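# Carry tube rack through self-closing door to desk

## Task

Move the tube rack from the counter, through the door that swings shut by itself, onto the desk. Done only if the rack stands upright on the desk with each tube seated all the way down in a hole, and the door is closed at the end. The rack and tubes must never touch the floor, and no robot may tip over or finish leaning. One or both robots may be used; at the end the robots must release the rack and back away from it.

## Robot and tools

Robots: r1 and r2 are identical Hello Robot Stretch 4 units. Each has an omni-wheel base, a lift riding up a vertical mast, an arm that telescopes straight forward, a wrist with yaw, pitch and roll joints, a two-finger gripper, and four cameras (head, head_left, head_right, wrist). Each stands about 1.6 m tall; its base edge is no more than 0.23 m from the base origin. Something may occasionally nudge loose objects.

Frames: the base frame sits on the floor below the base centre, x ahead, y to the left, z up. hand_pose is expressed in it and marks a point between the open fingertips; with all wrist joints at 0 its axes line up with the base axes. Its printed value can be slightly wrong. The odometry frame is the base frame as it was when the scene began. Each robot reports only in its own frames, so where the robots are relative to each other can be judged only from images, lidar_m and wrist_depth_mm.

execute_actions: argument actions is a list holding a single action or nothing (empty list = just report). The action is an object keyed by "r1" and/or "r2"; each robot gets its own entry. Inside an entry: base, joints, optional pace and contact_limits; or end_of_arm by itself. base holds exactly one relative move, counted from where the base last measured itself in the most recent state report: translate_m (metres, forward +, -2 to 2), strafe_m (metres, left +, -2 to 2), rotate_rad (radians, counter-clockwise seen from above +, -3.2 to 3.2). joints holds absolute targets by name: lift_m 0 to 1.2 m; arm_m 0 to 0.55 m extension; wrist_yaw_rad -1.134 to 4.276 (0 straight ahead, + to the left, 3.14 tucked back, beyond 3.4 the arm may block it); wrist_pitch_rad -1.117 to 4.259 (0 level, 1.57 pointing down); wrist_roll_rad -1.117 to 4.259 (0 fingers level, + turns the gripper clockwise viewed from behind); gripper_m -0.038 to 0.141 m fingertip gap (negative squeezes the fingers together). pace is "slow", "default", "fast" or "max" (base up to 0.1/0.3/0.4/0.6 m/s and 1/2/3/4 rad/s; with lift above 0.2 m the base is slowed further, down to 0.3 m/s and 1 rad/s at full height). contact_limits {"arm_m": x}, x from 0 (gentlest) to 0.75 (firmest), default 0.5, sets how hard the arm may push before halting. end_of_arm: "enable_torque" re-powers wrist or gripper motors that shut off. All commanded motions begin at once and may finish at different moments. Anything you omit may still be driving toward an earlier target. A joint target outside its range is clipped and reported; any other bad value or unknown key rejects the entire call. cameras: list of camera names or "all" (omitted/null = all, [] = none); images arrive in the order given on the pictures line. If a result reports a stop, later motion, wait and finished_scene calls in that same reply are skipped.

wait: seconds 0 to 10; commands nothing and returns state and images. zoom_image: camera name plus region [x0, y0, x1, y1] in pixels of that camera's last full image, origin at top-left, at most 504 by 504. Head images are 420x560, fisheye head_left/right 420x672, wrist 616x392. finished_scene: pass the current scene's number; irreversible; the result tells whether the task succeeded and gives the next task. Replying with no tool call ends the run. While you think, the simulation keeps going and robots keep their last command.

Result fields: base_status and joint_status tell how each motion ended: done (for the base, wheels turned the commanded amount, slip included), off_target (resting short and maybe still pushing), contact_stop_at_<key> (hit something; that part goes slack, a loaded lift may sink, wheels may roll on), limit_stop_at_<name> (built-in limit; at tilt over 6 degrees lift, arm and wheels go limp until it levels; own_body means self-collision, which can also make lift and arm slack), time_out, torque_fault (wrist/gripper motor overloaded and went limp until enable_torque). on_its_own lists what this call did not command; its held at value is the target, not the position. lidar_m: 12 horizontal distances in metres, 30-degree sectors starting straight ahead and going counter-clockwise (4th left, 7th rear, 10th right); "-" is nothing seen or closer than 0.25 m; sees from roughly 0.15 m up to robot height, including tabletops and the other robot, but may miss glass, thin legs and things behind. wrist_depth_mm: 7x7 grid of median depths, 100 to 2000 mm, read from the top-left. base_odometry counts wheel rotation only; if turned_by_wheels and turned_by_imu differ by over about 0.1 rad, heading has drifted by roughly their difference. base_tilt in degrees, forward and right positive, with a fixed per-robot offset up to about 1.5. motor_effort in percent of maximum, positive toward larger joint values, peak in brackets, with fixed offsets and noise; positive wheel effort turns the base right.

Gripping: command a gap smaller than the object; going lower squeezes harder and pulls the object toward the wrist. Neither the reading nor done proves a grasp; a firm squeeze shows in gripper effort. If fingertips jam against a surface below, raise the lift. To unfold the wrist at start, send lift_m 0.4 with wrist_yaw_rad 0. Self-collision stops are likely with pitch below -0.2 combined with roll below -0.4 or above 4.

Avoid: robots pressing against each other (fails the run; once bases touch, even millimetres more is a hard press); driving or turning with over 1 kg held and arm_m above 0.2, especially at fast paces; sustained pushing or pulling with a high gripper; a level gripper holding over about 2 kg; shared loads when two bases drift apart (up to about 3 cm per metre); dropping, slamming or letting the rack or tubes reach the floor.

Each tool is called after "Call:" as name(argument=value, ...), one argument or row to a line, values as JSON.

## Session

Call:
execute_actions(
  actions=[],
)

Scene clock: 0.00 s.
r1.base_odometry: x=+0.000 y=+0.000 heading=+0.000 (m, m, rad; r1's odometry frame)
r1.turned_by_wheels: +0.000 (rad since the last result)
r1.turned_by_imu: +0.000 (rad since the last result)
r1.base_tilt: forward=-0.1 right=-0.6 (deg)
r1.lidar_m: 0.70 0.68 0.77 1.13 1.42 1.00 1.31 1.28 1.35 1.06 1.04 0.90
r1.base_status: not commanded
r1.joint_positions: lift_m=+0.231 arm_m=-0.002 wrist_yaw_rad=+3.097 wrist_pitch_rad=+0.017 wrist_roll_rad=-0.004 gripper_m=+0.057
r1.joint_status: not commanded
r1.motor_effort: lift_m=+18 arm_m=+0 wrist_yaw_rad=+0 wrist_pitch_rad=-7 wrist_roll_rad=-4 gripper_m=-3 wheel_0=+0 wheel_1=+0 wheel_2=+0 (%)
r1.hand_pose: x=-0.1153 y=+0.1002 z=+0.4045 quat_wxyz=(+0.022, -0.009, -0.002, +1.000) (m; r1's base frame)
r1.wrist_depth_mm: - 139 1430 1618 1808 - - / - 123 188 1618 1576 1336 1308 / - 128 181 1576 1863 - - / 132 138 285 1661 1756 - - / 1182 1336 1430 1618 1756 - - / 1182 1281 195 1618 200 1756 1756 / 1025 960 1118 138 1078 1098 1138
r2.base_odometry: x=+0.000 y=+0.000 heading=+0.000 (m, m, rad; r2's odometry frame)
r2.turned_by_wheels: +0.000 (rad since the last result)
r2.turned_by_imu: +0.000 (rad since the last result)
r2.base_tilt: forward=-0.9 right=-0.1 (deg)
r2.lidar_m: 1.03 0.77 0.74 0.81 0.67 0.66 0.74 1.09 1.80 1.93 2.47 2.39
r2.base_status: not commanded
r2.joint_positions: lift_m=+0.223 arm_m=+0.000 wrist_yaw_rad=+3.108 wrist_pitch_rad=+0.011 wrist_roll_rad=+0.009 gripper_m=+0.057
r2.joint_status: not commanded
r2.motor_effort: lift_m=+19 arm_m=-1 wrist_yaw_rad=+0 wrist_pitch_rad=-9 wrist_roll_rad=-1 gripper_m=-3 wheel_0=+0 wheel_1=+0 wheel_2=+0 (%)
r2.hand_pose: x=-0.1145 y=+0.0972 z=+0.3979 quat_wxyz=(+0.017, -0.005, +0.005, +1.000) (m; r2's base frame)
r2.wrist_depth_mm: - 137 1025 917 788 691 627 / - 120 166 931 788 707 634 / - 123 166 917 798 699 634 / 136 137 259 931 798 699 634 / 1499 1336 1098 904 788 699 627 / 1366 1281 192 904 195 699 627 / 976 931 991 147 768 676 627
pictures: r1_head_camera, r1_head_left_camera, r1_head_right_camera, r1_wrist_camera, r2_head_camera, r2_head_left_camera, r2_head_right_camera, r2_wrist_camera
Images, in order (width x height): r1_head_camera 420x560, r1_head_left_camera 420x672, r1_head_right_camera 420x672, r1_wrist_camera 616x392, r2_head_camera 420x560, r2_head_left_camera 420x672, r2_head_right_camera 420x672, r2_wrist_camera 616x392.

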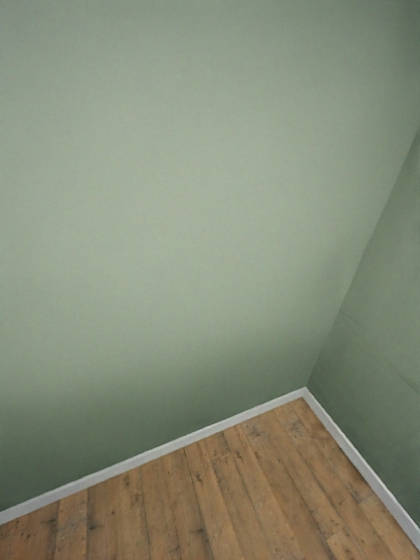

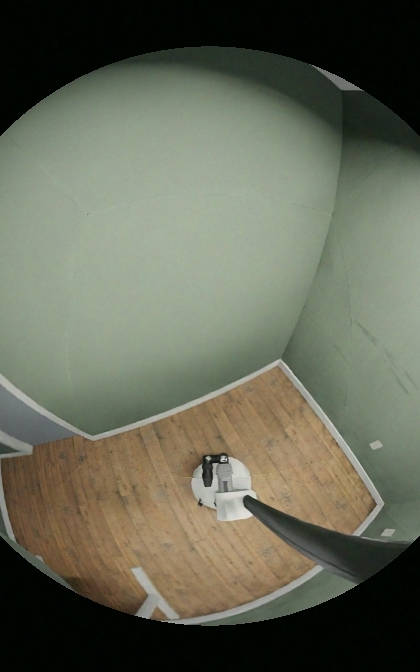

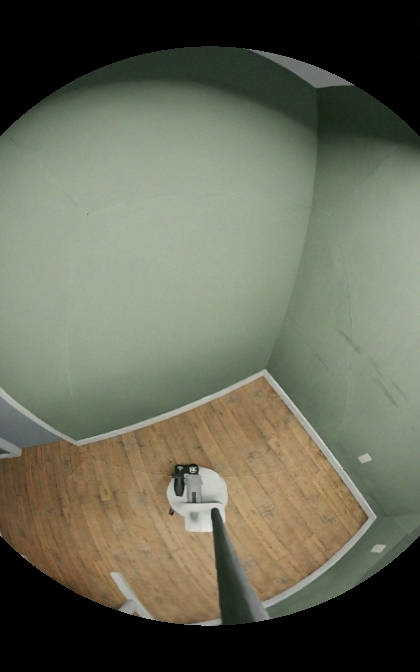

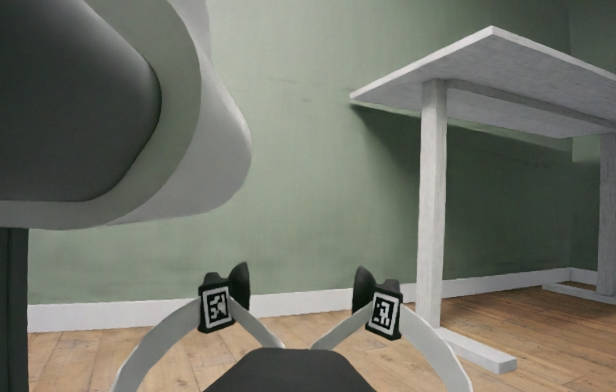

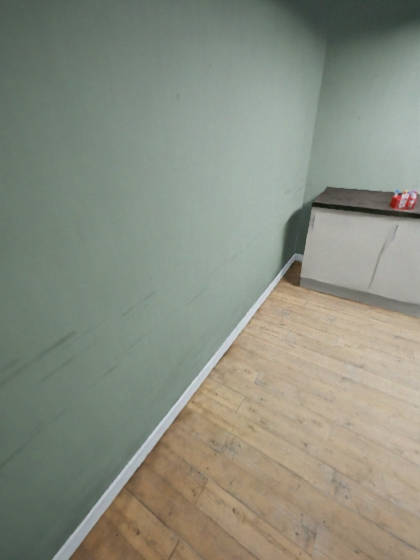

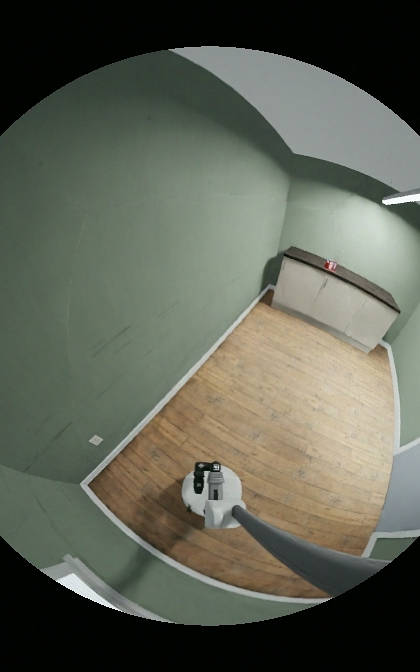

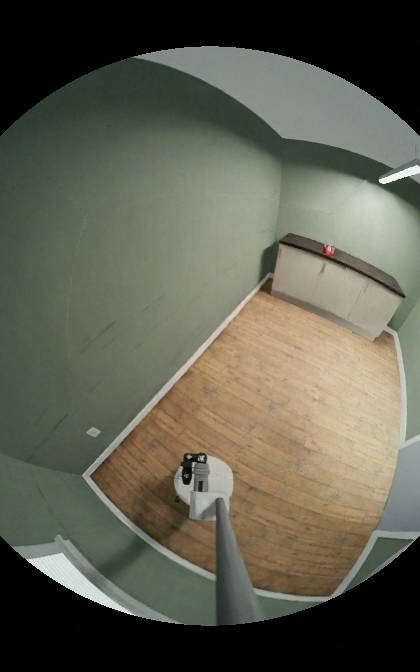

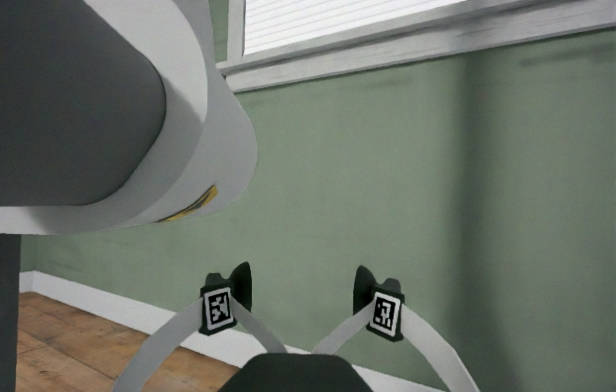

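Call:
execute_actions(
  actions=[
    {"r1":{"base":{"rotate_rad":1.9}},"r2":{"base":{"rotate_rad":-0.6},"joints":{"lift_m":1.0,"wrist_yaw_rad":0,"gripper_m":0.14}}},
  ],
  cameras=["r1_head_camera","r1_head_left_camera","r2_head_camera","r2_head_left_camera","r2_wrist_camera"],
)

Scene clock: 6.30 s.
r1.base_odometry: x=+0.000 y=+0.000 heading=+1.900 (m, m, rad; r1's odometry frame)
r1.turned_by_wheels: +1.900 (rad since the last result)
r1.turned_by_imu: +1.862 (rad since the last result)
r1.base_tilt: forward=-0.3 right=-0.5 (deg)
r1.lidar_m: 2.12 0.99 1.12 1.29 1.33 1.14 1.06 1.07 0.74 0.69 0.71 0.91
r1.base_status: done
r1.joint_positions: lift_m=+0.231 arm_m=-0.002 wrist_yaw_rad=+3.097 wrist_pitch_rad=+0.017 wrist_roll_rad=-0.004 gripper_m=+0.057
r1.joint_status: not commanded
r1.motor_effort: lift_m=+18(19) arm_m=+0(0) wrist_yaw_rad=+0(0) wrist_pitch_rad=-7(7) wrist_roll_rad=-3(4) gripper_m=-4(4) wheel_0=-3(7) wheel_1=-2(7) wheel_2=-1(7) (%)
r1.hand_pose: x=-0.1153 y=+0.1002 z=+0.4045 quat_wxyz=(+0.022, -0.009, -0.002, +1.000) (m; r1's base frame)
r1.wrist_depth_mm: - 140 1229 1229 1308 1308 1336 / - 124 187 1229 1281 1308 1308 / - 128 181 1229 1255 1308 1308 / 132 138 289 1205 1229 1281 1308 / 1098 1138 1160 1255 1255 1281 1308 / 1160 1160 195 1255 201 1255 1308 / 1008 960 1138 139 1078 1078 1182
r2.base_odometry: x=+0.000 y=+0.000 heading=-0.600 (m, m, rad; r2's odometry frame)
r2.turned_by_wheels: -0.600 (rad since the last result)
r2.turned_by_imu: -0.606 (rad since the last result)
r2.base_tilt: forward=-0.8 right=-0.1 (deg)
r2.lidar_m: 2.38 1.07 0.79 0.76 0.78 0.68 0.66 0.70 0.98 1.80 1.90 2.48
r2.base_status: done
r2.joint_positions: lift_m=+1.000 arm_m=+0.000 wrist_yaw_rad=+0.000 wrist_pitch_rad=+0.011 wrist_roll_rad=+0.009 gripper_m=+0.140
r2.joint_status: all done
r2.motor_effort: lift_m=+23(22) arm_m=-1(1) wrist_yaw_rad=-1(4) wrist_pitch_rad=-6(6) wrist_roll_rad=-1(2) gripper_m=-1(5) wheel_0=+1(7) wheel_1=+0(5) wheel_2=+0(5) (%)
r2.hand_pose: x=+0.4594 y=-0.0873 z=+1.1747 quat_wxyz=(+1.000, +0.004, +0.005, +0.000) (m; r2's base frame)
r2.wrist_depth_mm: 1160 1756 - - - - - / 1182 1863 - - - - - / 1205 1808 - - - - - / 1205 1808 - - - - - / 1229 1756 - - - - - / 1229 211 - - - - - / 1255 1921 - 144 - - -
pictures: r1_head_camera, r1_head_left_camera, r2_head_camera, r2_head_left_camera, r2_wrist_camera
Images, in order (width x height): r1_head_camera 420x560, r1_head_left_camera 420x672, r2_head_camera 420x560, r2_head_left_camera 420x672, r2_wrist_camera 616x392.

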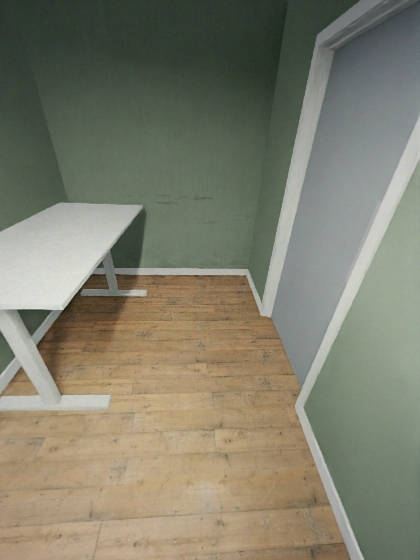

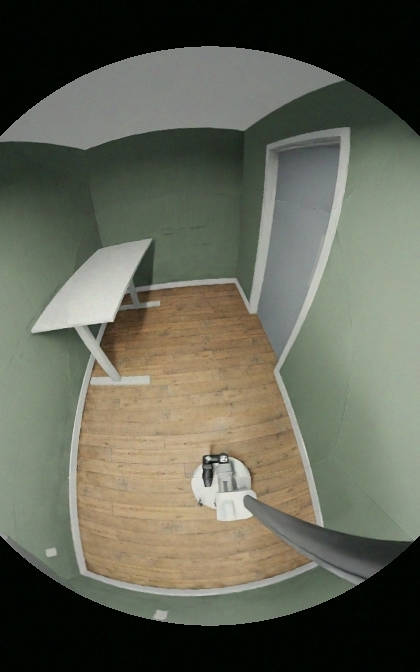

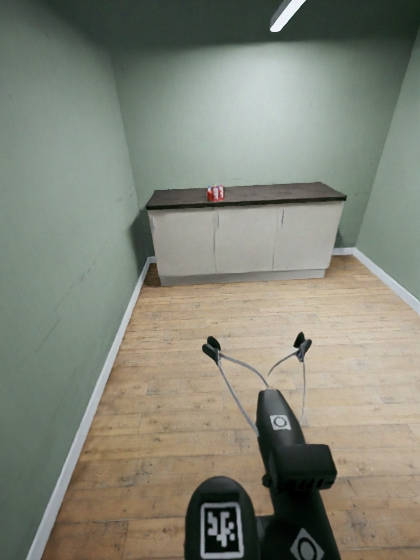

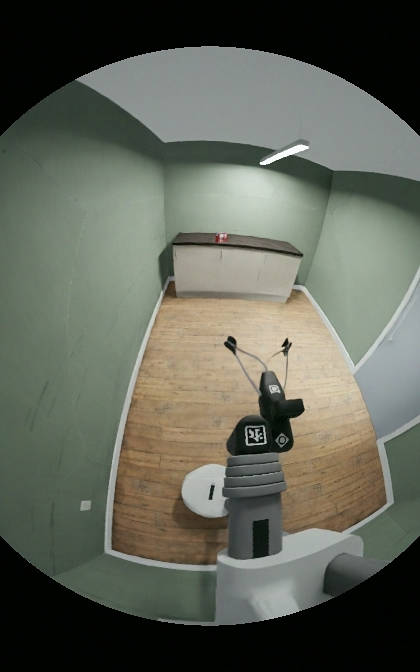

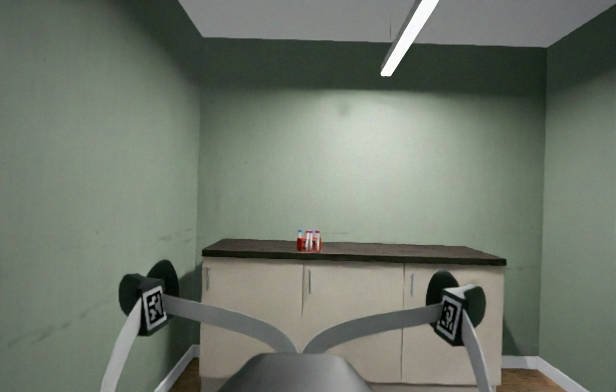

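Call:
execute_actions(
  actions=[
    {"r1":{"base":{"translate_m":1.33},"joints":{"lift_m":0.4}},"r2":{"base":{"translate_m":1.7},"joints":{"wrist_pitch_rad":0.5,"lift_m":1.1}}},
  ],
  cameras=[],
)

Call:
execute_actions(
  actions=[
    {"r1":{"base":{"rotate_rad":1.6}}},
  ],
  cameras=["r1_head_left_camera","r1_head_right_camera","r2_head_camera","r2_wrist_camera"],
)

Scene clock: 24.63 s.
r1.base_odometry: x=-0.430 y=+1.259 heading=+1.900 (m, m, rad; r1's odometry frame)
r1.turned_by_wheels: +0.000 (rad since the last result)
r1.turned_by_imu: -0.004 (rad since the last result)
r1.base_tilt: forward=-0.2 right=-0.5 (deg)
r1.lidar_m: 1.34 0.94 0.64 0.60 0.61 1.82 2.38 0.94 0.68 0.66 0.66 0.77
r1.base_status: done
r1.joint_positions: lift_m=+0.400 arm_m=-0.002 wrist_yaw_rad=+3.097 wrist_pitch_rad=+0.017 wrist_roll_rad=-0.004 gripper_m=+0.057
r1.joint_status: all done
r1.motor_effort: lift_m=+21(25) arm_m=+0(0) wrist_yaw_rad=+1(1) wrist_pitch_rad=-6(7) wrist_roll_rad=-4(3) gripper_m=-4(4) wheel_0=+0(5) wheel_1=-1(6) wheel_2=+1(9) (%)
r1.hand_pose: x=-0.1153 y=+0.1002 z=+0.5731 quat_wxyz=(+0.022, -0.009, -0.002, +1.000) (m; r1's base frame)
r1.wrist_depth_mm: - 139 - - - - 1756 / - 123 188 - - - 1661 / - 128 181 - - - 1708 / 132 138 286 - - - 1661 / 1229 - - - - - 1618 / 1229 1756 193 - 202 - 1661 / 1182 1308 1499 138 1499 1499 1499
r2.base_odometry: x=+1.403 y=-0.959 heading=-0.600 (m, m, rad; r2's odometry frame)
r2.turned_by_wheels: +0.000 (rad since the last result)
r2.turned_by_imu: -0.006 (rad since the last result)
r2.base_tilt: forward=-0.7 right=+0.0 (deg)
r2.lidar_m: 0.70 0.72 0.80 0.77 0.80 1.11 2.40 2.49 1.88 1.80 1.02 0.72
r2.base_status: done
r2.joint_positions: lift_m=+1.100 arm_m=+0.000 wrist_yaw_rad=+0.000 wrist_pitch_rad=+0.502 wrist_roll_rad=+0.009 gripper_m=+0.140
r2.joint_status: all done
r2.motor_effort: lift_m=+21(26) arm_m=-1(1) wrist_yaw_rad=-1(1) wrist_pitch_rad=-6(4) wrist_roll_rad=-1(1) gripper_m=+2(0) wheel_0=+2(5) wheel_1=+1(3) wheel_2=+1(10) (%)
r2.hand_pose: x=+0.4238 y=-0.0874 z=+1.1392 quat_wxyz=(+0.969, +0.004, +0.248, -0.001) (m; r2's base frame)
r2.wrist_depth_mm: 1025 1025 1008 1025 1025 1008 1008 / 1118 1098 1098 1078 1098 1060 1060 / 1160 1118 1160 1118 1138 1118 1138 / 798 809 820 654 842 854 866 / 621 634 634 634 654 668 668 / 668 209 609 661 609 603 661 / 741 723 723 144 723 715 723
pictures: none
No camera images: the call's "cameras" was empty. Leave "cameras" out to get every camera's image.

Scene clock: 26.70 s.
r1.base_odometry: x=-0.430 y=+1.259 heading=-2.784 (m, m, rad; r1's odometry frame)
r1.turned_by_wheels: +1.600 (rad since the last result)
r1.turned_by_imu: +1.567 (rad since the last result)
r1.base_tilt: forward=-0.2 right=-0.5 (deg)
r1.lidar_m: 0.60 0.63 1.89 2.37 0.92 0.70 0.65 0.66 0.79 1.33 0.91 0.64
r1.base_status: done
r1.joint_positions: lift_m=+0.400 arm_m=-0.002 wrist_yaw_rad=+3.097 wrist_pitch_rad=+0.017 wrist_roll_rad=-0.004 gripper_m=+0.057
r1.joint_status: not commanded
r1.motor_effort: lift_m=+20(20) arm_m=+0(0) wrist_yaw_rad=+0(0) wrist_pitch_rad=-7(7) wrist_roll_rad=-4(5) gripper_m=-4(2) wheel_0=-1(7) wheel_1=+1(7) wheel_2=+1(6) (%)
r1.hand_pose: x=-0.1153 y=+0.1002 z=+0.5731 quat_wxyz=(+0.022, -0.009, -0.002, +1.000) (m; r1's base frame)
r1.wrist_depth_mm: - 139 809 798 820 768 788 / - 123 188 820 820 759 778 / - 128 181 798 831 768 778 / 132 138 286 820 820 759 798 / 759 788 778 809 820 759 778 / 759 759 195 809 200 759 768 / 750 759 798 139 809 750 759
r2.base_odometry: x=+1.403 y=-0.959 heading=-0.600 (m, m, rad; r2's odometry frame)
r2.turned_by_wheels: +0.000 (rad since the last result)
r2.turned_by_imu: -0.001 (rad since the last result)
r2.base_tilt: forward=-0.8 right=+0.0 (deg)
r2.lidar_m: 0.69 0.73 0.81 0.76 0.78 1.12 2.39 2.47 1.89 1.80 1.02 0.74
r2.base_status: not commanded
r2.joint_positions: lift_m=+1.100 arm_m=+0.000 wrist_yaw_rad=+0.000 wrist_pitch_rad=+0.502 wrist_roll_rad=+0.009 gripper_m=+0.140
r2.joint_status: not commanded
r2.motor_effort: lift_m=+21(21) arm_m=-1(0) wrist_yaw_rad=-1(1) wrist_pitch_rad=-7(6) wrist_roll_rad=-1(1) gripper_m=+2(0) wheel_0=+2(2) wheel_1=+1(1) wheel_2=+1(1) (%)
r2.hand_pose: x=+0.4238 y=-0.0874 z=+1.1392 quat_wxyz=(+0.969, +0.004, +0.248, -0.001) (m; r2's base frame)
r2.wrist_depth_mm: 1025 1008 1008 1025 1008 991 1008 / 1078 1098 1078 1078 1098 1078 1078 / 1182 1138 1138 1138 1118 1138 1138 / 798 798 820 654 854 854 878 / 621 627 634 640 661 661 668 / 668 211 609 668 603 603 661 / 732 715 723 144 732 715 732
pictures: r1_head_left_camera, r1_head_right_camera, r2_head_camera, r2_wrist_camera
Images, in order (width x height): r1_head_left_camera 420x672, r1_head_right_camera 420x672, r2_head_camera 420x560, r2_wrist_camera 616x392.

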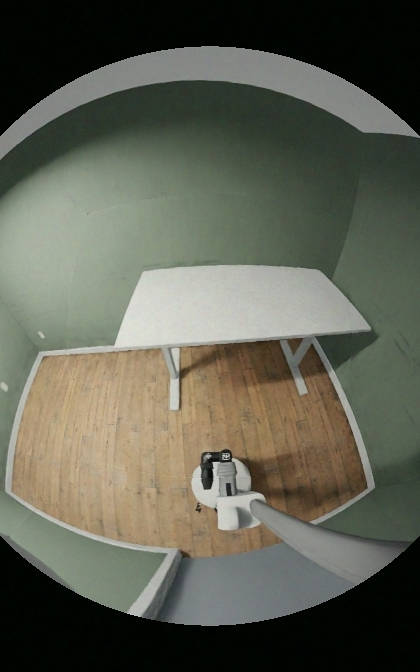

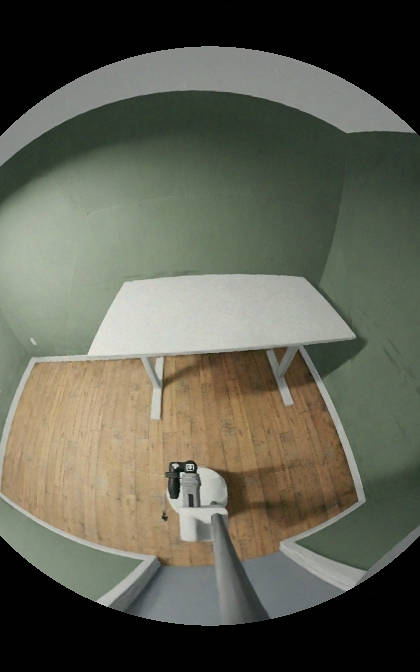

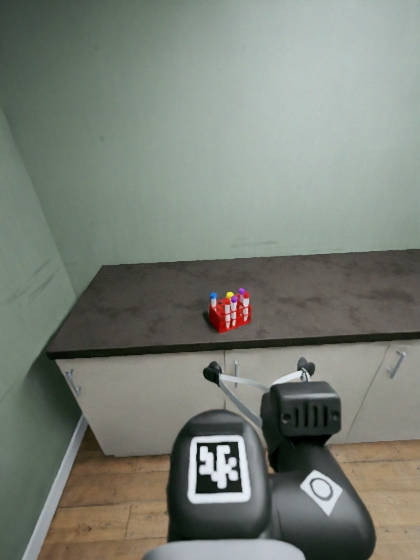

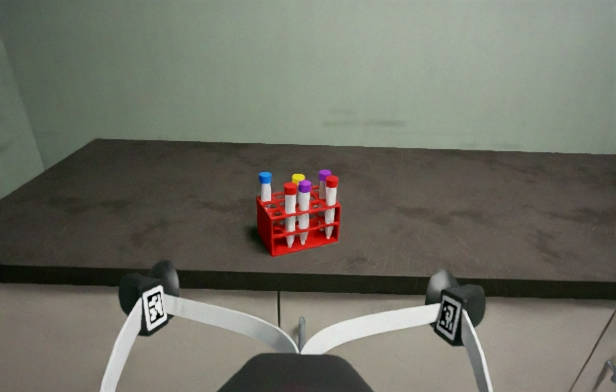

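Call:
execute_actions(
  actions=[
    {"r1":{"base":{"translate_m":-0.3}},"r2":{"base":{"strafe_m":-0.38},"joints":{"wrist_pitch_rad":0,"lift_m":0.85}}},
  ],
  cameras=["r1_head_left_camera"],
)

Call:
execute_actions(
  actions=[
    {"r1":{"base":{"translate_m":-0.75},"pace":"slow"},"r2":{"base":{"rotate_rad":0.45}}},
  ],
  cameras=["r1_head_left_camera","r2_head_camera","r2_wrist_camera"],
)

Scene clock: 35.27 s.
r1.base_odometry: x=-0.149 y=+1.364 heading=-2.784 (m, m, rad; r1's odometry frame)
r1.turned_by_wheels: +0.000 (rad since the last result)
r1.turned_by_imu: +0.002 (rad since the last result)
r1.base_tilt: forward=-0.3 right=-0.5 (deg)
r1.lidar_m: 0.90 0.93 2.28 1.51 0.45 0.39 0.36 0.37 0.51 0.95 1.35 0.96
r1.base_status: done
r1.joint_positions: lift_m=+0.400 arm_m=-0.002 wrist_yaw_rad=+3.097 wrist_pitch_rad=+0.017 wrist_roll_rad=-0.004 gripper_m=+0.057
r1.joint_status: not commanded
r1.motor_effort: lift_m=+20(20) arm_m=+0(0) wrist_yaw_rad=+1(1) wrist_pitch_rad=-7(7) wrist_roll_rad=-4(4) gripper_m=-5(3) wheel_0=-3(6) wheel_1=-2(6) wheel_2=+0(8) (%)
r1.hand_pose: x=-0.1153 y=+0.1002 z=+0.5731 quat_wxyz=(+0.022, -0.009, -0.002, +1.000) (m; r1's base frame)
r1.wrist_depth_mm: - 139 500 508 521 492 442 / - 123 188 500 521 500 445 / - 128 181 508 517 492 452 / 132 138 286 508 517 488 442 / 480 488 496 504 521 488 449 / 469 484 195 500 201 480 442 / 473 477 492 139 512 442 449
r2.base_odometry: x=+1.189 y=-1.273 heading=-0.599 (m, m, rad; r2's odometry frame)
r2.turned_by_wheels: +0.000 (rad since the last result)
r2.turned_by_imu: -0.002 (rad since the last result)
r2.base_tilt: forward=-0.8 right=+0.0 (deg)
r2.lidar_m: 0.69 0.74 1.00 1.14 1.18 1.64 2.38 2.09 1.49 1.42 1.03 0.75
r2.base_status: done
r2.joint_positions: lift_m=+0.850 arm_m=+0.000 wrist_yaw_rad=+0.000 wrist_pitch_rad=+0.003 wrist_roll_rad=+0.009 gripper_m=+0.140
r2.joint_status: all done
r2.motor_effort: lift_m=+15(18) arm_m=-1(1) wrist_yaw_rad=+0(1) wrist_pitch_rad=-9(14) wrist_roll_rad=-2(2) gripper_m=-2(1) wheel_0=+0(9) wheel_1=+1(9) wheel_2=+0(1) (%)
r2.hand_pose: x=+0.4593 y=-0.0874 z=+1.0277 quat_wxyz=(+1.000, +0.004, +0.001, +0.000) (m; r2's base frame)
r2.wrist_depth_mm: 1160 1138 1138 1138 1138 1160 1118 / 1160 1160 1138 1160 1138 1138 1138 / 1138 1138 1138 1138 1118 1138 1118 / 1138 1160 1138 1160 1138 1138 1138 / 603 976 1138 1138 1138 1138 1118 / 549 209 525 609 517 521 654 / 517 496 496 144 496 496 496
pictures: r1_head_left_camera
Images, in order (width x height): r1_head_left_camera 420x672.

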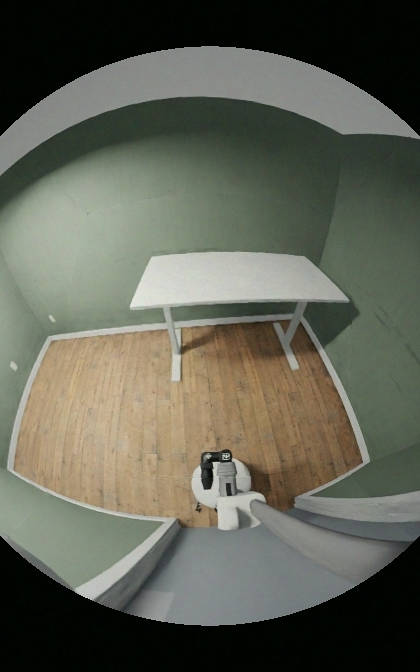

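Scene clock: 44.03 s.
r1.base_odometry: x=+0.554 y=+1.626 heading=-2.784 (m, m, rad; r1's odometry frame)
r1.turned_by_wheels: +0.000 (rad since the last result)
r1.turned_by_imu: +0.008 (rad since the last result)
r1.base_tilt: forward=-0.2 right=-0.5 (deg)
r1.lidar_m: 1.64 0.46 0.43 1.02 1.46 1.27 0.25 0.25 - 0.25 0.33 1.73
r1.base_status: done
r1.joint_positions: lift_m=+0.400 arm_m=-0.002 wrist_yaw_rad=+3.097 wrist_pitch_rad=+0.017 wrist_roll_rad=-0.004 gripper_m=+0.057
r1.joint_status: not commanded
r1.motor_effort: lift_m=+20(20) arm_m=+0(0) wrist_yaw_rad=+0(0) wrist_pitch_rad=-7(7) wrist_roll_rad=-4(4) gripper_m=-4(4) wheel_0=+1(10) wheel_1=-8(11) wheel_2=+7(19) (%)
r1.hand_pose: x=-0.1153 y=+0.1002 z=+0.5731 quat_wxyz=(+0.022, -0.009, -0.002, +1.000) (m; r1's base frame)
r1.wrist_depth_mm: - 139 452 - - - - / - 124 188 - - - 1336 / - 128 181 - - - - / 132 138 287 - - - 1921 / 307 362 439 - - - 1921 / 304 353 195 - 201 - - / 306 332 439 138 1464 1205 1138
r2.base_odometry: x=+1.189 y=-1.273 heading=-0.150 (m, m, rad; r2's odometry frame)
r2.turned_by_wheels: +0.450 (rad since the last result)
r2.turned_by_imu: +0.450 (rad since the last result)
r2.base_tilt: forward=-0.8 right=-0.1 (deg)
r2.lidar_m: 0.73 0.95 1.13 1.17 1.52 2.36 1.21 1.27 1.42 1.46 0.75 0.69
r2.base_status: done
r2.joint_positions: lift_m=+0.850 arm_m=+0.000 wrist_yaw_rad=+0.000 wrist_pitch_rad=+0.003 wrist_roll_rad=+0.009 gripper_m=+0.140
r2.joint_status: not commanded
r2.motor_effort: lift_m=+15(15) arm_m=-1(1) wrist_yaw_rad=-1(0) wrist_pitch_rad=-8(8) wrist_roll_rad=+0(1) gripper_m=+2(3) wheel_0=-2(7) wheel_1=+0(6) wheel_2=-1(6) (%)
r2.hand_pose: x=+0.4593 y=-0.0874 z=+1.0277 quat_wxyz=(+1.000, +0.004, +0.001, +0.000) (m; r2's base frame)
r2.wrist_depth_mm: 1060 1336 1430 1281 1138 1025 946 / 1078 1336 1430 1229 1118 1008 917 / 1060 1336 1397 1255 1138 1008 946 / 1078 1336 1397 1229 1118 1042 917 / 1042 1205 1229 1025 1118 991 931 / 798 209 621 609 517 525 654 / 809 691 621 144 477 436 413
pictures: r1_head_left_camera, r2_head_camera, r2_wrist_camera
Images, in order (width x height): r1_head_left_camera 420x672, r2_head_camera 420x560, r2_wrist_camera 616x392.

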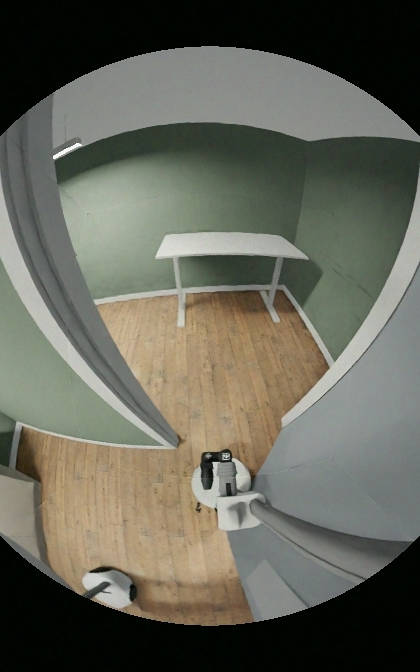

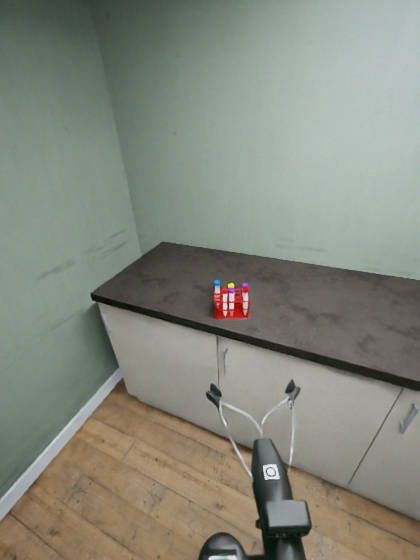

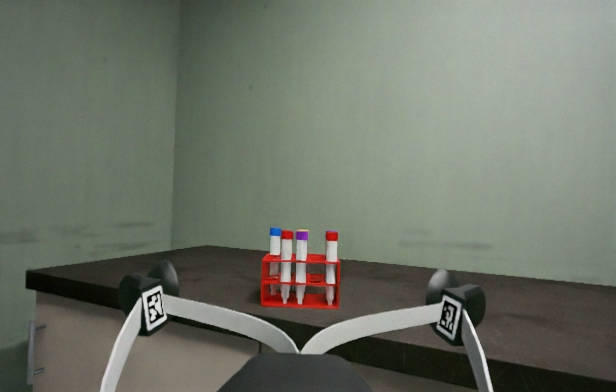

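Call:
execute_actions(
  actions=[
    {"r1":{"base":{"strafe_m":-0.25},"pace":"slow"},"r2":{"base":{"translate_m":0.18},"joints":{"lift_m":0.775}}},
  ],
  cameras=[],
)

Call:
execute_actions(
  actions=[
    {"r1":{"base":{"translate_m":-0.35},"pace":"slow"},"r2":{"joints":{"arm_m":0.15},"pace":"slow"}},
  ],
  cameras=["r1_head_left_camera","r2_wrist_camera"],
)

Scene clock: 54.77 s.
r1.base_odometry: x=+0.466 y=+1.860 heading=-2.784 (m, m, rad; r1's odometry frame)
r1.turned_by_wheels: -0.001 (rad since the last result)
r1.turned_by_imu: +0.001 (rad since the last result)
r1.base_tilt: forward=-0.2 right=-0.5 (deg)
r1.lidar_m: 1.65 1.72 0.62 1.09 1.62 1.61 0.44 0.25 - - 0.25 0.38
r1.base_status: done
r1.joint_positions: lift_m=+0.400 arm_m=-0.002 wrist_yaw_rad=+3.097 wrist_pitch_rad=+0.017 wrist_roll_rad=-0.004 gripper_m=+0.057
r1.joint_status: not commanded
r1.motor_effort: lift_m=+20(20) arm_m=+0(0) wrist_yaw_rad=+0(0) wrist_pitch_rad=-8(7) wrist_roll_rad=-4(4) gripper_m=-4(5) wheel_0=+7(10) wheel_1=-9(16) wheel_2=-5(5) (%)
r1.hand_pose: x=-0.1153 y=+0.1002 z=+0.5731 quat_wxyz=(+0.022, -0.009, -0.002, +1.000) (m; r1's base frame)
r1.wrist_depth_mm: - 139 - - - - - / - 124 187 - - - - / - 128 181 - - - - / 132 138 286 - - - - / 375 500 - - - - - / 375 473 194 - 201 - - / 368 427 1430 139 1499 1499 1366
r2.base_odometry: x=+1.367 y=-1.300 heading=-0.149 (m, m, rad; r2's odometry frame)
r2.turned_by_wheels: +0.000 (rad since the last result)
r2.turned_by_imu: -0.002 (rad since the last result)
r2.base_tilt: forward=-0.8 right=+0.0 (deg)
r2.lidar_m: 0.54 0.72 1.07 1.08 1.42 2.53 1.60 1.61 1.50 0.88 0.59 0.53
r2.base_status: done
r2.joint_positions: lift_m=+0.775 arm_m=+0.000 wrist_yaw_rad=+0.000 wrist_pitch_rad=+0.003 wrist_roll_rad=+0.009 gripper_m=+0.140
r2.joint_status: all done
r2.motor_effort: lift_m=+15(14) arm_m=-1(1) wrist_yaw_rad=+0(1) wrist_pitch_rad=-9(8) wrist_roll_rad=-1(1) gripper_m=-3(3) wheel_0=+2(8) wheel_1=+0(7) wheel_2=+0(9) (%)
r2.hand_pose: x=+0.4593 y=-0.0874 z=+0.9527 quat_wxyz=(+1.000, +0.004, +0.001, +0.000) (m; r2's base frame)
r2.wrist_depth_mm: 1008 1229 1229 1078 960 866 809 / 991 1229 1229 1060 960 866 798 / 991 1281 1205 1060 976 854 788 / 991 1255 1205 466 960 866 788 / 615 640 554 436 759 798 778 / 554 211 379 355 309 296 368 / 544 462 418 144 317 274 264
pictures: none
No camera images: the call's "cameras" was empty. Leave "cameras" out to get every camera's image.

Scene clock: 59.57 s.
r1.base_odometry: x=+0.794 y=+1.982 heading=-2.785 (m, m, rad; r1's odometry frame)
r1.turned_by_wheels: +0.000 (rad since the last result)
r1.turned_by_imu: +0.002 (rad since the last result)
r1.base_tilt: forward=-0.2 right=-0.5 (deg)
r1.lidar_m: 1.99 0.86 0.89 1.92 1.39 2.03 1.91 0.26 0.25 - 0.25 0.33
r1.base_status: done
r1.joint_positions: lift_m=+0.400 arm_m=-0.002 wrist_yaw_rad=+3.097 wrist_pitch_rad=+0.017 wrist_roll_rad=-0.004 gripper_m=+0.057
r1.joint_status: not commanded
r1.motor_effort: lift_m=+20(20) arm_m=+0(0) wrist_yaw_rad=+1(0) wrist_pitch_rad=-7(6) wrist_roll_rad=-4(4) gripper_m=-3(5) wheel_0=+2(6) wheel_1=-7(13) wheel_2=+3(11) (%)
r1.hand_pose: x=-0.1153 y=+0.1002 z=+0.5731 quat_wxyz=(+0.022, -0.009, -0.002, +1.000) (m; r1's base frame)
r1.wrist_depth_mm: - 139 - - - - - / - 123 188 - - - - / - 128 181 - - - - / 132 138 287 - - - - / 1983 1983 - - - - - / 1921 1983 195 - 202 - - / 1430 1336 1537 138 1537 1499 1537
r2.base_odometry: x=+1.367 y=-1.300 heading=-0.149 (m, m, rad; r2's odometry frame)
r2.turned_by_wheels: +0.000 (rad since the last result)
r2.turned_by_imu: -0.002 (rad since the last result)
r2.base_tilt: forward=-0.8 right=-0.1 (deg)
r2.lidar_m: 0.57 0.73 1.07 1.10 1.41 2.52 1.37 1.62 1.50 0.90 0.59 0.55
r2.base_status: not commanded
r2.joint_positions: lift_m=+0.775 arm_m=+0.149 wrist_yaw_rad=+0.000 wrist_pitch_rad=+0.003 wrist_roll_rad=+0.009 gripper_m=+0.140
r2.joint_status: all done
r2.motor_effort: lift_m=+15(15) arm_m=+5(4) wrist_yaw_rad=-2(2) wrist_pitch_rad=-9(11) wrist_roll_rad=-1(2) gripper_m=-4(1) wheel_0=+2(2) wheel_1=+0(0) wheel_2=+0(0) (%)
r2.hand_pose: x=+0.6085 y=-0.0874 z=+0.9528 quat_wxyz=(+1.000, +0.004, +0.001, +0.000) (m; r2's base frame)
r2.wrist_depth_mm: 946 1160 1060 917 820 759 691 / 946 1118 1042 917 831 741 676 / 946 1138 1042 917 820 741 676 / 946 1138 1025 289 809 741 683 / 609 640 317 285 621 715 668 / 315 210 279 294 278 293 364 / 306 245 231 145 226 213 233
pictures: r1_head_left_camera, r2_wrist_camera
Images, in order (width x height): r1_head_left_camera 420x672, r2_wrist_camera 616x392.

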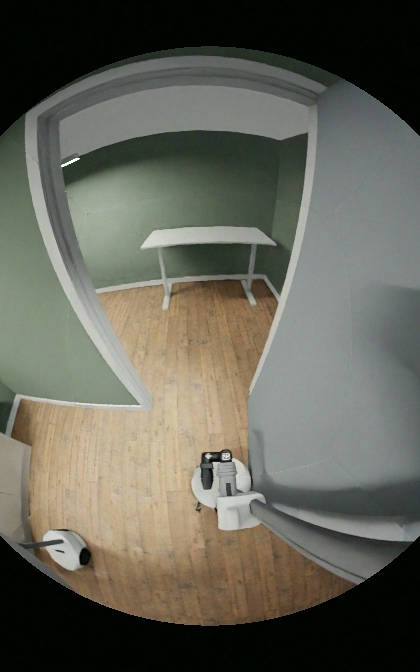

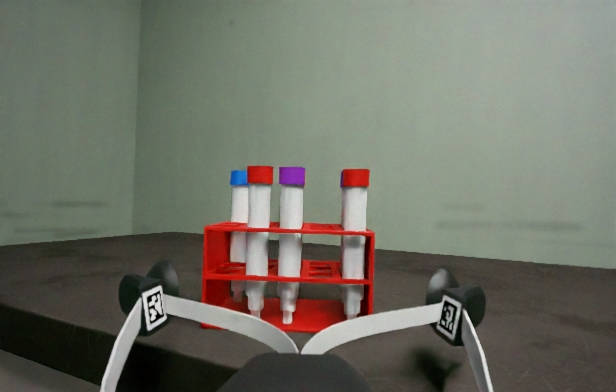

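Call:
execute_actions(
  actions=[
    {"r1":{"base":{"strafe_m":-0.12},"pace":"slow"},"r2":{"base":{"strafe_m":0.012},"joints":{"lift_m":0.768},"pace":"slow"}},
  ],
  cameras=[],
)

Call:
execute_actions(
  actions=[
    {"r1":{"base":{"translate_m":-0.15},"pace":"slow"},"r2":{"joints":{"arm_m":0.255},"pace":"slow"}},
  ],
  cameras=["r1_head_left_camera","r2_wrist_camera","r2_head_camera"],
)

Scene clock: 65.70 s.
r1.base_odometry: x=+0.752 y=+2.094 heading=-2.785 (m, m, rad; r1's odometry frame)
r1.turned_by_wheels: +0.000 (rad since the last result)
r1.turned_by_imu: +0.001 (rad since the last result)
r1.base_tilt: forward=-0.2 right=-0.5 (deg)
r1.lidar_m: 0.67 0.95 0.95 2.04 1.48 2.01 1.91 1.96 0.25 - 0.25 0.25
r1.base_status: done
r1.joint_positions: lift_m=+0.400 arm_m=-0.002 wrist_yaw_rad=+3.097 wrist_pitch_rad=+0.017 wrist_roll_rad=-0.004 gripper_m=+0.057
r1.joint_status: not commanded
r1.motor_effort: lift_m=+20(20) arm_m=+0(0) wrist_yaw_rad=+0(0) wrist_pitch_rad=-6(7) wrist_roll_rad=-4(4) gripper_m=-3(4) wheel_0=+7(10) wheel_1=-4(12) wheel_2=-3(4) (%)
r1.hand_pose: x=-0.1153 y=+0.1002 z=+0.5731 quat_wxyz=(+0.022, -0.009, -0.002, +1.000) (m; r1's base frame)
r1.wrist_depth_mm: - 140 - - - - - / - 124 188 - - - - / - 128 182 - - - - / 132 138 287 - - - - / 1863 1983 - - - - - / 1756 - 195 - 202 - - / 1366 1308 1499 139 1537 1464 1576
r2.base_odometry: x=+1.369 y=-1.288 heading=-0.150 (m, m, rad; r2's odometry frame)
r2.turned_by_wheels: +0.000 (rad since the last result)
r2.turned_by_imu: -0.002 (rad since the last result)
r2.base_tilt: forward=-0.8 right=+0.0 (deg)
r2.lidar_m: 0.58 0.72 1.06 1.09 1.39 2.54 1.48 1.63 1.51 0.89 0.59 0.54
r2.base_status: done
r2.joint_positions: lift_m=+0.768 arm_m=+0.149 wrist_yaw_rad=+0.000 wrist_pitch_rad=+0.003 wrist_roll_rad=+0.009 gripper_m=+0.140
r2.joint_status: all done
r2.motor_effort: lift_m=+14(14) arm_m=+5(5) wrist_yaw_rad=-2(0) wrist_pitch_rad=-9(8) wrist_roll_rad=+0(1) gripper_m=+2(0) wheel_0=-3(4) wheel_1=+0(5) wheel_2=+0(0) (%)
r2.hand_pose: x=+0.6085 y=-0.0874 z=+0.9458 quat_wxyz=(+1.000, +0.004, +0.001, +0.000) (m; r2's base frame)
r2.wrist_depth_mm: 917 1138 1060 917 820 759 691 / 931 1138 1060 917 820 750 683 / 931 1118 1042 904 820 750 691 / 931 1138 1042 287 798 741 683 / 559 597 338 286 477 723 661 / 315 209 274 283 267 271 338 / 327 250 230 144 210 198 215
pictures: none
No camera images: the call's "cameras" was empty. Leave "cameras" out to get every camera's image.

Scene clock: 68.50 s.
r1.base_odometry: x=+0.893 y=+2.147 heading=-2.784 (m, m, rad; r1's odometry frame)
r1.turned_by_wheels: +0.000 (rad since the last result)
r1.turned_by_imu: +0.002 (rad since the last result)
r1.base_tilt: forward=-0.2 right=-0.6 (deg)
r1.lidar_m: 0.69 1.04 1.13 2.03 1.39 1.86 1.76 1.77 1.17 - 0.25 0.25
r1.base_status: done
r1.joint_positions: lift_m=+0.400 arm_m=-0.002 wrist_yaw_rad=+3.097 wrist_pitch_rad=+0.017 wrist_roll_rad=-0.004 gripper_m=+0.057
r1.joint_status: not commanded
r1.motor_effort: lift_m=+20(20) arm_m=+0(0) wrist_yaw_rad=+0(0) wrist_pitch_rad=-7(8) wrist_roll_rad=-4(3) gripper_m=-4(2) wheel_0=+1(6) wheel_1=-3(6) wheel_2=+4(9) (%)
r1.hand_pose: x=-0.1153 y=+0.1002 z=+0.5731 quat_wxyz=(+0.022, -0.009, -0.002, +1.000) (m; r1's base frame)
r1.wrist_depth_mm: - 139 1863 1921 1983 - - / - 124 188 1921 1983 1983 - / - 128 181 1921 1983 1983 - / 132 139 286 1921 - - - / 1863 1863 1921 1921 1921 1983 - / 1808 1808 195 1983 201 1983 - / 1397 1308 1618 138 1464 1499 1618
r2.base_odometry: x=+1.369 y=-1.288 heading=-0.150 (m, m, rad; r2's odometry frame)
r2.turned_by_wheels: +0.000 (rad since the last result)
r2.turned_by_imu: -0.001 (rad since the last result)
r2.base_tilt: forward=-0.8 right=-0.1 (deg)
r2.lidar_m: 0.58 0.73 1.03 1.09 1.42 2.51 1.42 1.63 1.52 0.88 0.60 0.54
r2.base_status: not commanded
r2.joint_positions: lift_m=+0.768 arm_m=+0.254 wrist_yaw_rad=+0.000 wrist_pitch_rad=+0.003 wrist_roll_rad=+0.009 gripper_m=+0.140
r2.joint_status: all done
r2.motor_effort: lift_m=+14(14) arm_m=+5(5) wrist_yaw_rad=-1(1) wrist_pitch_rad=-7(7) wrist_roll_rad=-2(1) gripper_m=-1(0) wheel_0=-3(3) wheel_1=+0(1) wheel_2=+0(0) (%)
r2.hand_pose: x=+0.7135 y=-0.0874 z=+0.9458 quat_wxyz=(+1.000, +0.004, +0.001, +0.000) (m; r2's base frame)
r2.wrist_depth_mm: 891 1025 946 820 723 668 603 / 878 1042 917 820 732 654 609 / 891 1042 917 788 715 661 603 / 891 1025 917 778 691 661 609 / 554 585 198 202 200 640 591 / 287 210 189 217 194 270 334 / 193 186 194 144 198 198 214
pictures: r1_head_left_camera, r2_head_camera, r2_wrist_camera
Images, in order (width x height): r1_head_left_camera 420x672, r2_head_camera 420x560, r2_wrist_camera 616x392.

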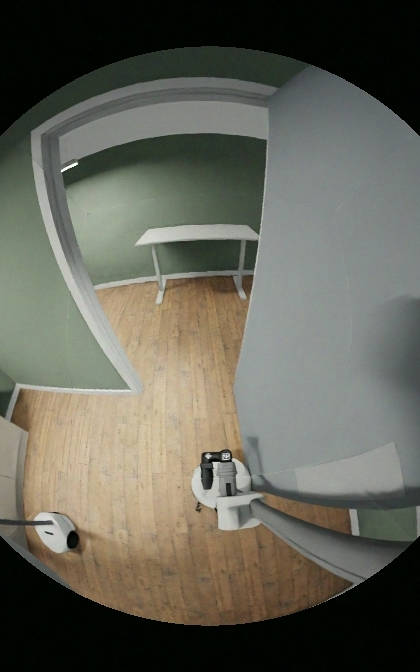

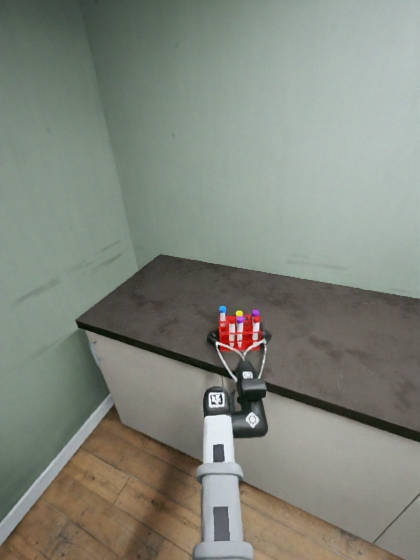

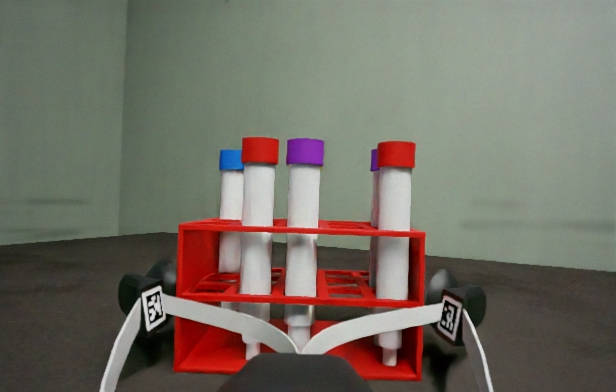

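Call:
execute_actions(
  actions=[
    {"r1":{"base":{"translate_m":0.1},"pace":"slow"},"r2":{"joints":{"arm_m":0.29},"pace":"slow"}},
  ],
  cameras=[],
)

Call:
execute_actions(
  actions=[
    {"r2":{"joints":{"gripper_m":0.04},"pace":"slow"}},
  ],
  cameras=["r2_wrist_camera"],
)

Call:
execute_actions(
  actions=[
    {"r2":{"joints":{"lift_m":0.83},"pace":"slow"}},
  ],
  cameras=["r2_wrist_camera","r1_head_left_camera"],
)

Scene clock: 75.27 s.
r1.base_odometry: x=+0.799 y=+2.112 heading=-2.784 (m, m, rad; r1's odometry frame)
r1.turned_by_wheels: +0.000 (rad since the last result)
r1.turned_by_imu: +0.001 (rad since the last result)
r1.base_tilt: forward=-0.3 right=-0.5 (deg)
r1.lidar_m: 0.68 1.00 0.97 2.04 1.45 1.98 1.86 1.91 0.26 - 0.25 0.26
r1.base_status: done
r1.joint_positions: lift_m=+0.400 arm_m=-0.002 wrist_yaw_rad=+3.097 wrist_pitch_rad=+0.017 wrist_roll_rad=-0.004 gripper_m=+0.057
r1.joint_status: not commanded
r1.motor_effort: lift_m=+20(20) arm_m=+0(0) wrist_yaw_rad=+0(0) wrist_pitch_rad=-8(7) wrist_roll_rad=-3(4) gripper_m=-5(3) wheel_0=+8(9) wheel_1=+0(3) wheel_2=-3(9) (%)
r1.hand_pose: x=-0.1153 y=+0.1002 z=+0.5731 quat_wxyz=(+0.022, -0.009, -0.002, +1.000) (m; r1's base frame)
r1.wrist_depth_mm: - 139 1983 - - - - / - 124 188 - - - - / - 128 181 - - - - / 132 138 286 - - - - / 1983 1983 1983 - - - - / 1863 1983 195 - 201 - - / 1464 1308 1537 138 1464 1499 1618
r2.base_odometry: x=+1.368 y=-1.288 heading=-0.149 (m, m, rad; r2's odometry frame)
r2.turned_by_wheels: +0.001 (rad since the last result)
r2.turned_by_imu: +0.014 (rad since the last result)
r2.base_tilt: forward=-0.9 right=-0.1 (deg)
r2.lidar_m: 0.59 0.75 1.05 1.06 1.43 2.53 1.46 1.61 1.51 0.90 0.59 0.56
r2.base_status: not commanded
r2.joint_positions: lift_m=+0.768 arm_m=+0.288 wrist_yaw_rad=-0.007 wrist_pitch_rad=+0.006 wrist_roll_rad=+0.010 gripper_m=+0.140
r2.joint_status: all done
r2.on_its_own: wrist_yaw_rad is at rest, and its effort (+20) is outside its rest range (-13 to +13)
r2.motor_effort: lift_m=+14(14) arm_m=+13(15) wrist_yaw_rad=+20(36) wrist_pitch_rad=-19(18) wrist_roll_rad=-5(5) gripper_m=-1(3) wheel_0=+11(12) wheel_1=+4(7) wheel_2=-9(11) (%)
r2.hand_pose: x=+0.7465 y=-0.0896 z=+0.9448 quat_wxyz=(+1.000, +0.005, +0.003, -0.004) (m; r2's base frame)
r2.wrist_depth_mm: 854 1008 904 809 715 640 585 / 854 1008 917 788 707 640 585 / 854 1008 904 750 683 640 585 / 866 991 904 206 661 640 585 / 539 559 250 206 206 621 569 / 282 210 202 206 196 259 322 / 190 182 195 144 196 192 208
pictures: none
No camera images: the call's "cameras" was empty. Leave "cameras" out to get every camera's image.

Scene clock: 79.67 s.
r1.base_odometry: x=+0.799 y=+2.112 heading=-2.784 (m, m, rad; r1's odometry frame)
r1.turned_by_wheels: +0.000 (rad since the last result)
r1.turned_by_imu: +0.001 (rad since the last result)
r1.base_tilt: forward=-0.2 right=-0.5 (deg)
r1.lidar_m: 0.68 0.96 0.96 2.03 1.44 1.98 1.86 1.91 0.25 - 0.25 0.26
r1.base_status: not commanded
r1.joint_positions: lift_m=+0.400 arm_m=-0.002 wrist_yaw_rad=+3.097 wrist_pitch_rad=+0.017 wrist_roll_rad=-0.004 gripper_m=+0.057
r1.joint_status: not commanded
r1.motor_effort: lift_m=+20(20) arm_m=+0(0) wrist_yaw_rad=+0(0) wrist_pitch_rad=-7(7) wrist_roll_rad=-4(4) gripper_m=-3(5) wheel_0=+8(8) wheel_1=+0(0) wheel_2=-3(3) (%)
r1.hand_pose: x=-0.1153 y=+0.1002 z=+0.5731 quat_wxyz=(+0.022, -0.009, -0.002, +1.000) (m; r1's base frame)
r1.wrist_depth_mm: - 139 1983 - - - - / - 123 188 - - - - / - 128 182 - - - - / 132 138 287 - - - - / 1921 1983 1983 - - - - / 1808 1983 196 - 200 - - / 1430 1336 1499 138 1499 1499 1576
r2.base_odometry: x=+1.368 y=-1.288 heading=-0.149 (m, m, rad; r2's odometry frame)
r2.turned_by_wheels: +0.000 (rad since the last result)
r2.turned_by_imu: -0.002 (rad since the last result)
r2.base_tilt: forward=-0.8 right=+0.0 (deg)
r2.lidar_m: 0.60 0.74 1.04 1.08 1.43 2.52 1.46 1.62 1.52 0.90 0.58 0.55
r2.base_status: not commanded
r2.joint_positions: lift_m=+0.768 arm_m=+0.288 wrist_yaw_rad=-0.007 wrist_pitch_rad=+0.006 wrist_roll_rad=+0.010 gripper_m=+0.041
r2.joint_status: all done
r2.on_its_own: wrist_yaw_rad is at rest, and its effort (+21) is outside its rest range (-13 to +13)
r2.motor_effort: lift_m=+14(14) arm_m=+12(12) wrist_yaw_rad=+21(20) wrist_pitch_rad=-18(19) wrist_roll_rad=-5(5) gripper_m=-28(32) wheel_0=+11(11) wheel_1=+4(3) wheel_2=-9(9) (%)
r2.hand_pose: x=+0.7465 y=-0.0896 z=+0.9448 quat_wxyz=(+1.000, +0.005, +0.003, -0.004) (m; r2's base frame)
r2.wrist_depth_mm: 866 1008 917 809 707 640 591 / 842 1008 904 798 707 640 585 / 866 991 904 750 691 640 585 / 866 1008 230 179 205 634 580 / 535 554 185 179 178 615 574 / 279 170 183 181 178 195 322 / 168 181 168 178 172 181 181
pictures: r2_wrist_camera
Images, in order (width x height): r2_wrist_camera 616x392.

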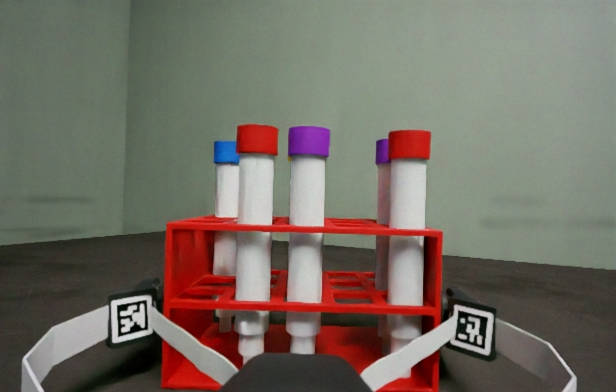

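Scene clock: 81.07 s.
r1.base_odometry: x=+0.799 y=+2.112 heading=-2.784 (m, m, rad; r1's odometry frame)
r1.turned_by_wheels: +0.000 (rad since the last result)
r1.turned_by_imu: +0.000 (rad since the last result)
r1.base_tilt: forward=-0.3 right=-0.6 (deg)
r1.lidar_m: 0.69 0.98 0.96 2.05 1.45 1.98 1.86 1.91 0.25 - 0.25 0.28
r1.base_status: not commanded
r1.joint_positions: lift_m=+0.400 arm_m=-0.002 wrist_yaw_rad=+3.097 wrist_pitch_rad=+0.017 wrist_roll_rad=-0.004 gripper_m=+0.057
r1.joint_status: not commanded
r1.motor_effort: lift_m=+20(20) arm_m=+0(0) wrist_yaw_rad=+0(1) wrist_pitch_rad=-7(7) wrist_roll_rad=-4(5) gripper_m=-4(4) wheel_0=+8(8) wheel_1=+0(0) wheel_2=-3(3) (%)
r1.hand_pose: x=-0.1153 y=+0.1002 z=+0.5731 quat_wxyz=(+0.022, -0.009, -0.002, +1.000) (m; r1's base frame)
r1.wrist_depth_mm: - 139 1983 - - - - / - 124 188 - - - - / - 128 182 - - - - / 132 138 287 - - - - / 1921 1983 - - - - - / 1756 1983 194 1983 202 - - / 1397 1281 1499 138 1499 1499 1618
r2.base_odometry: x=+1.369 y=-1.288 heading=-0.150 (m, m, rad; r2's odometry frame)
r2.turned_by_wheels: -0.001 (rad since the last result)
r2.turned_by_imu: -0.001 (rad since the last result)
r2.base_tilt: forward=-0.7 right=-0.1 (deg)
r2.lidar_m: 0.57 0.75 1.06 1.08 1.42 2.51 1.47 1.61 1.52 0.89 0.59 0.54
r2.base_status: not commanded
r2.joint_positions: lift_m=+0.830 arm_m=+0.289 wrist_yaw_rad=+0.000 wrist_pitch_rad=+0.004 wrist_roll_rad=+0.009 gripper_m=+0.041
r2.joint_status: all done
r2.motor_effort: lift_m=+24(23) arm_m=+5(12) wrist_yaw_rad=-1(20) wrist_pitch_rad=-11(28) wrist_roll_rad=-3(4) gripper_m=-29(29) wheel_0=-2(11) wheel_1=-1(3) wheel_2=-2(9) (%)
r2.hand_pose: x=+0.7485 y=-0.0875 z=+1.0067 quat_wxyz=(+1.000, +0.005, +0.002, +0.000) (m; r2's base frame)
r2.wrist_depth_mm: 854 1025 904 798 707 640 591 / 854 991 917 798 707 634 585 / 866 991 891 759 683 634 580 / 854 1025 230 179 206 627 580 / 866 991 186 180 178 634 580 / 480 169 183 182 178 195 559 / 289 306 168 178 171 309 330
pictures: r1_head_left_camera, r2_wrist_camera
Images, in order (width x height): r1_head_left_camera 420x672, r2_wrist_camera 616x392.

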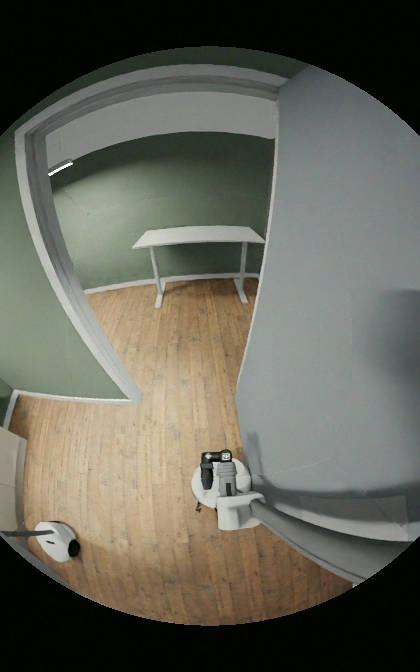

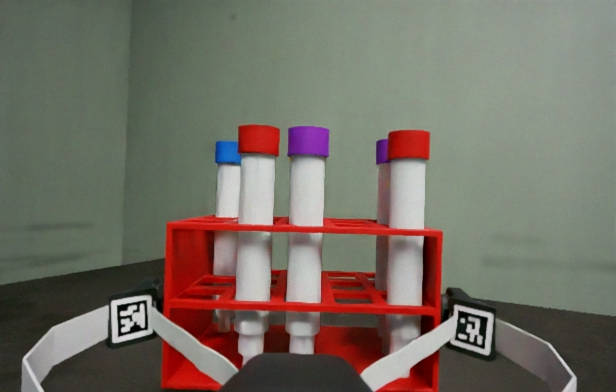

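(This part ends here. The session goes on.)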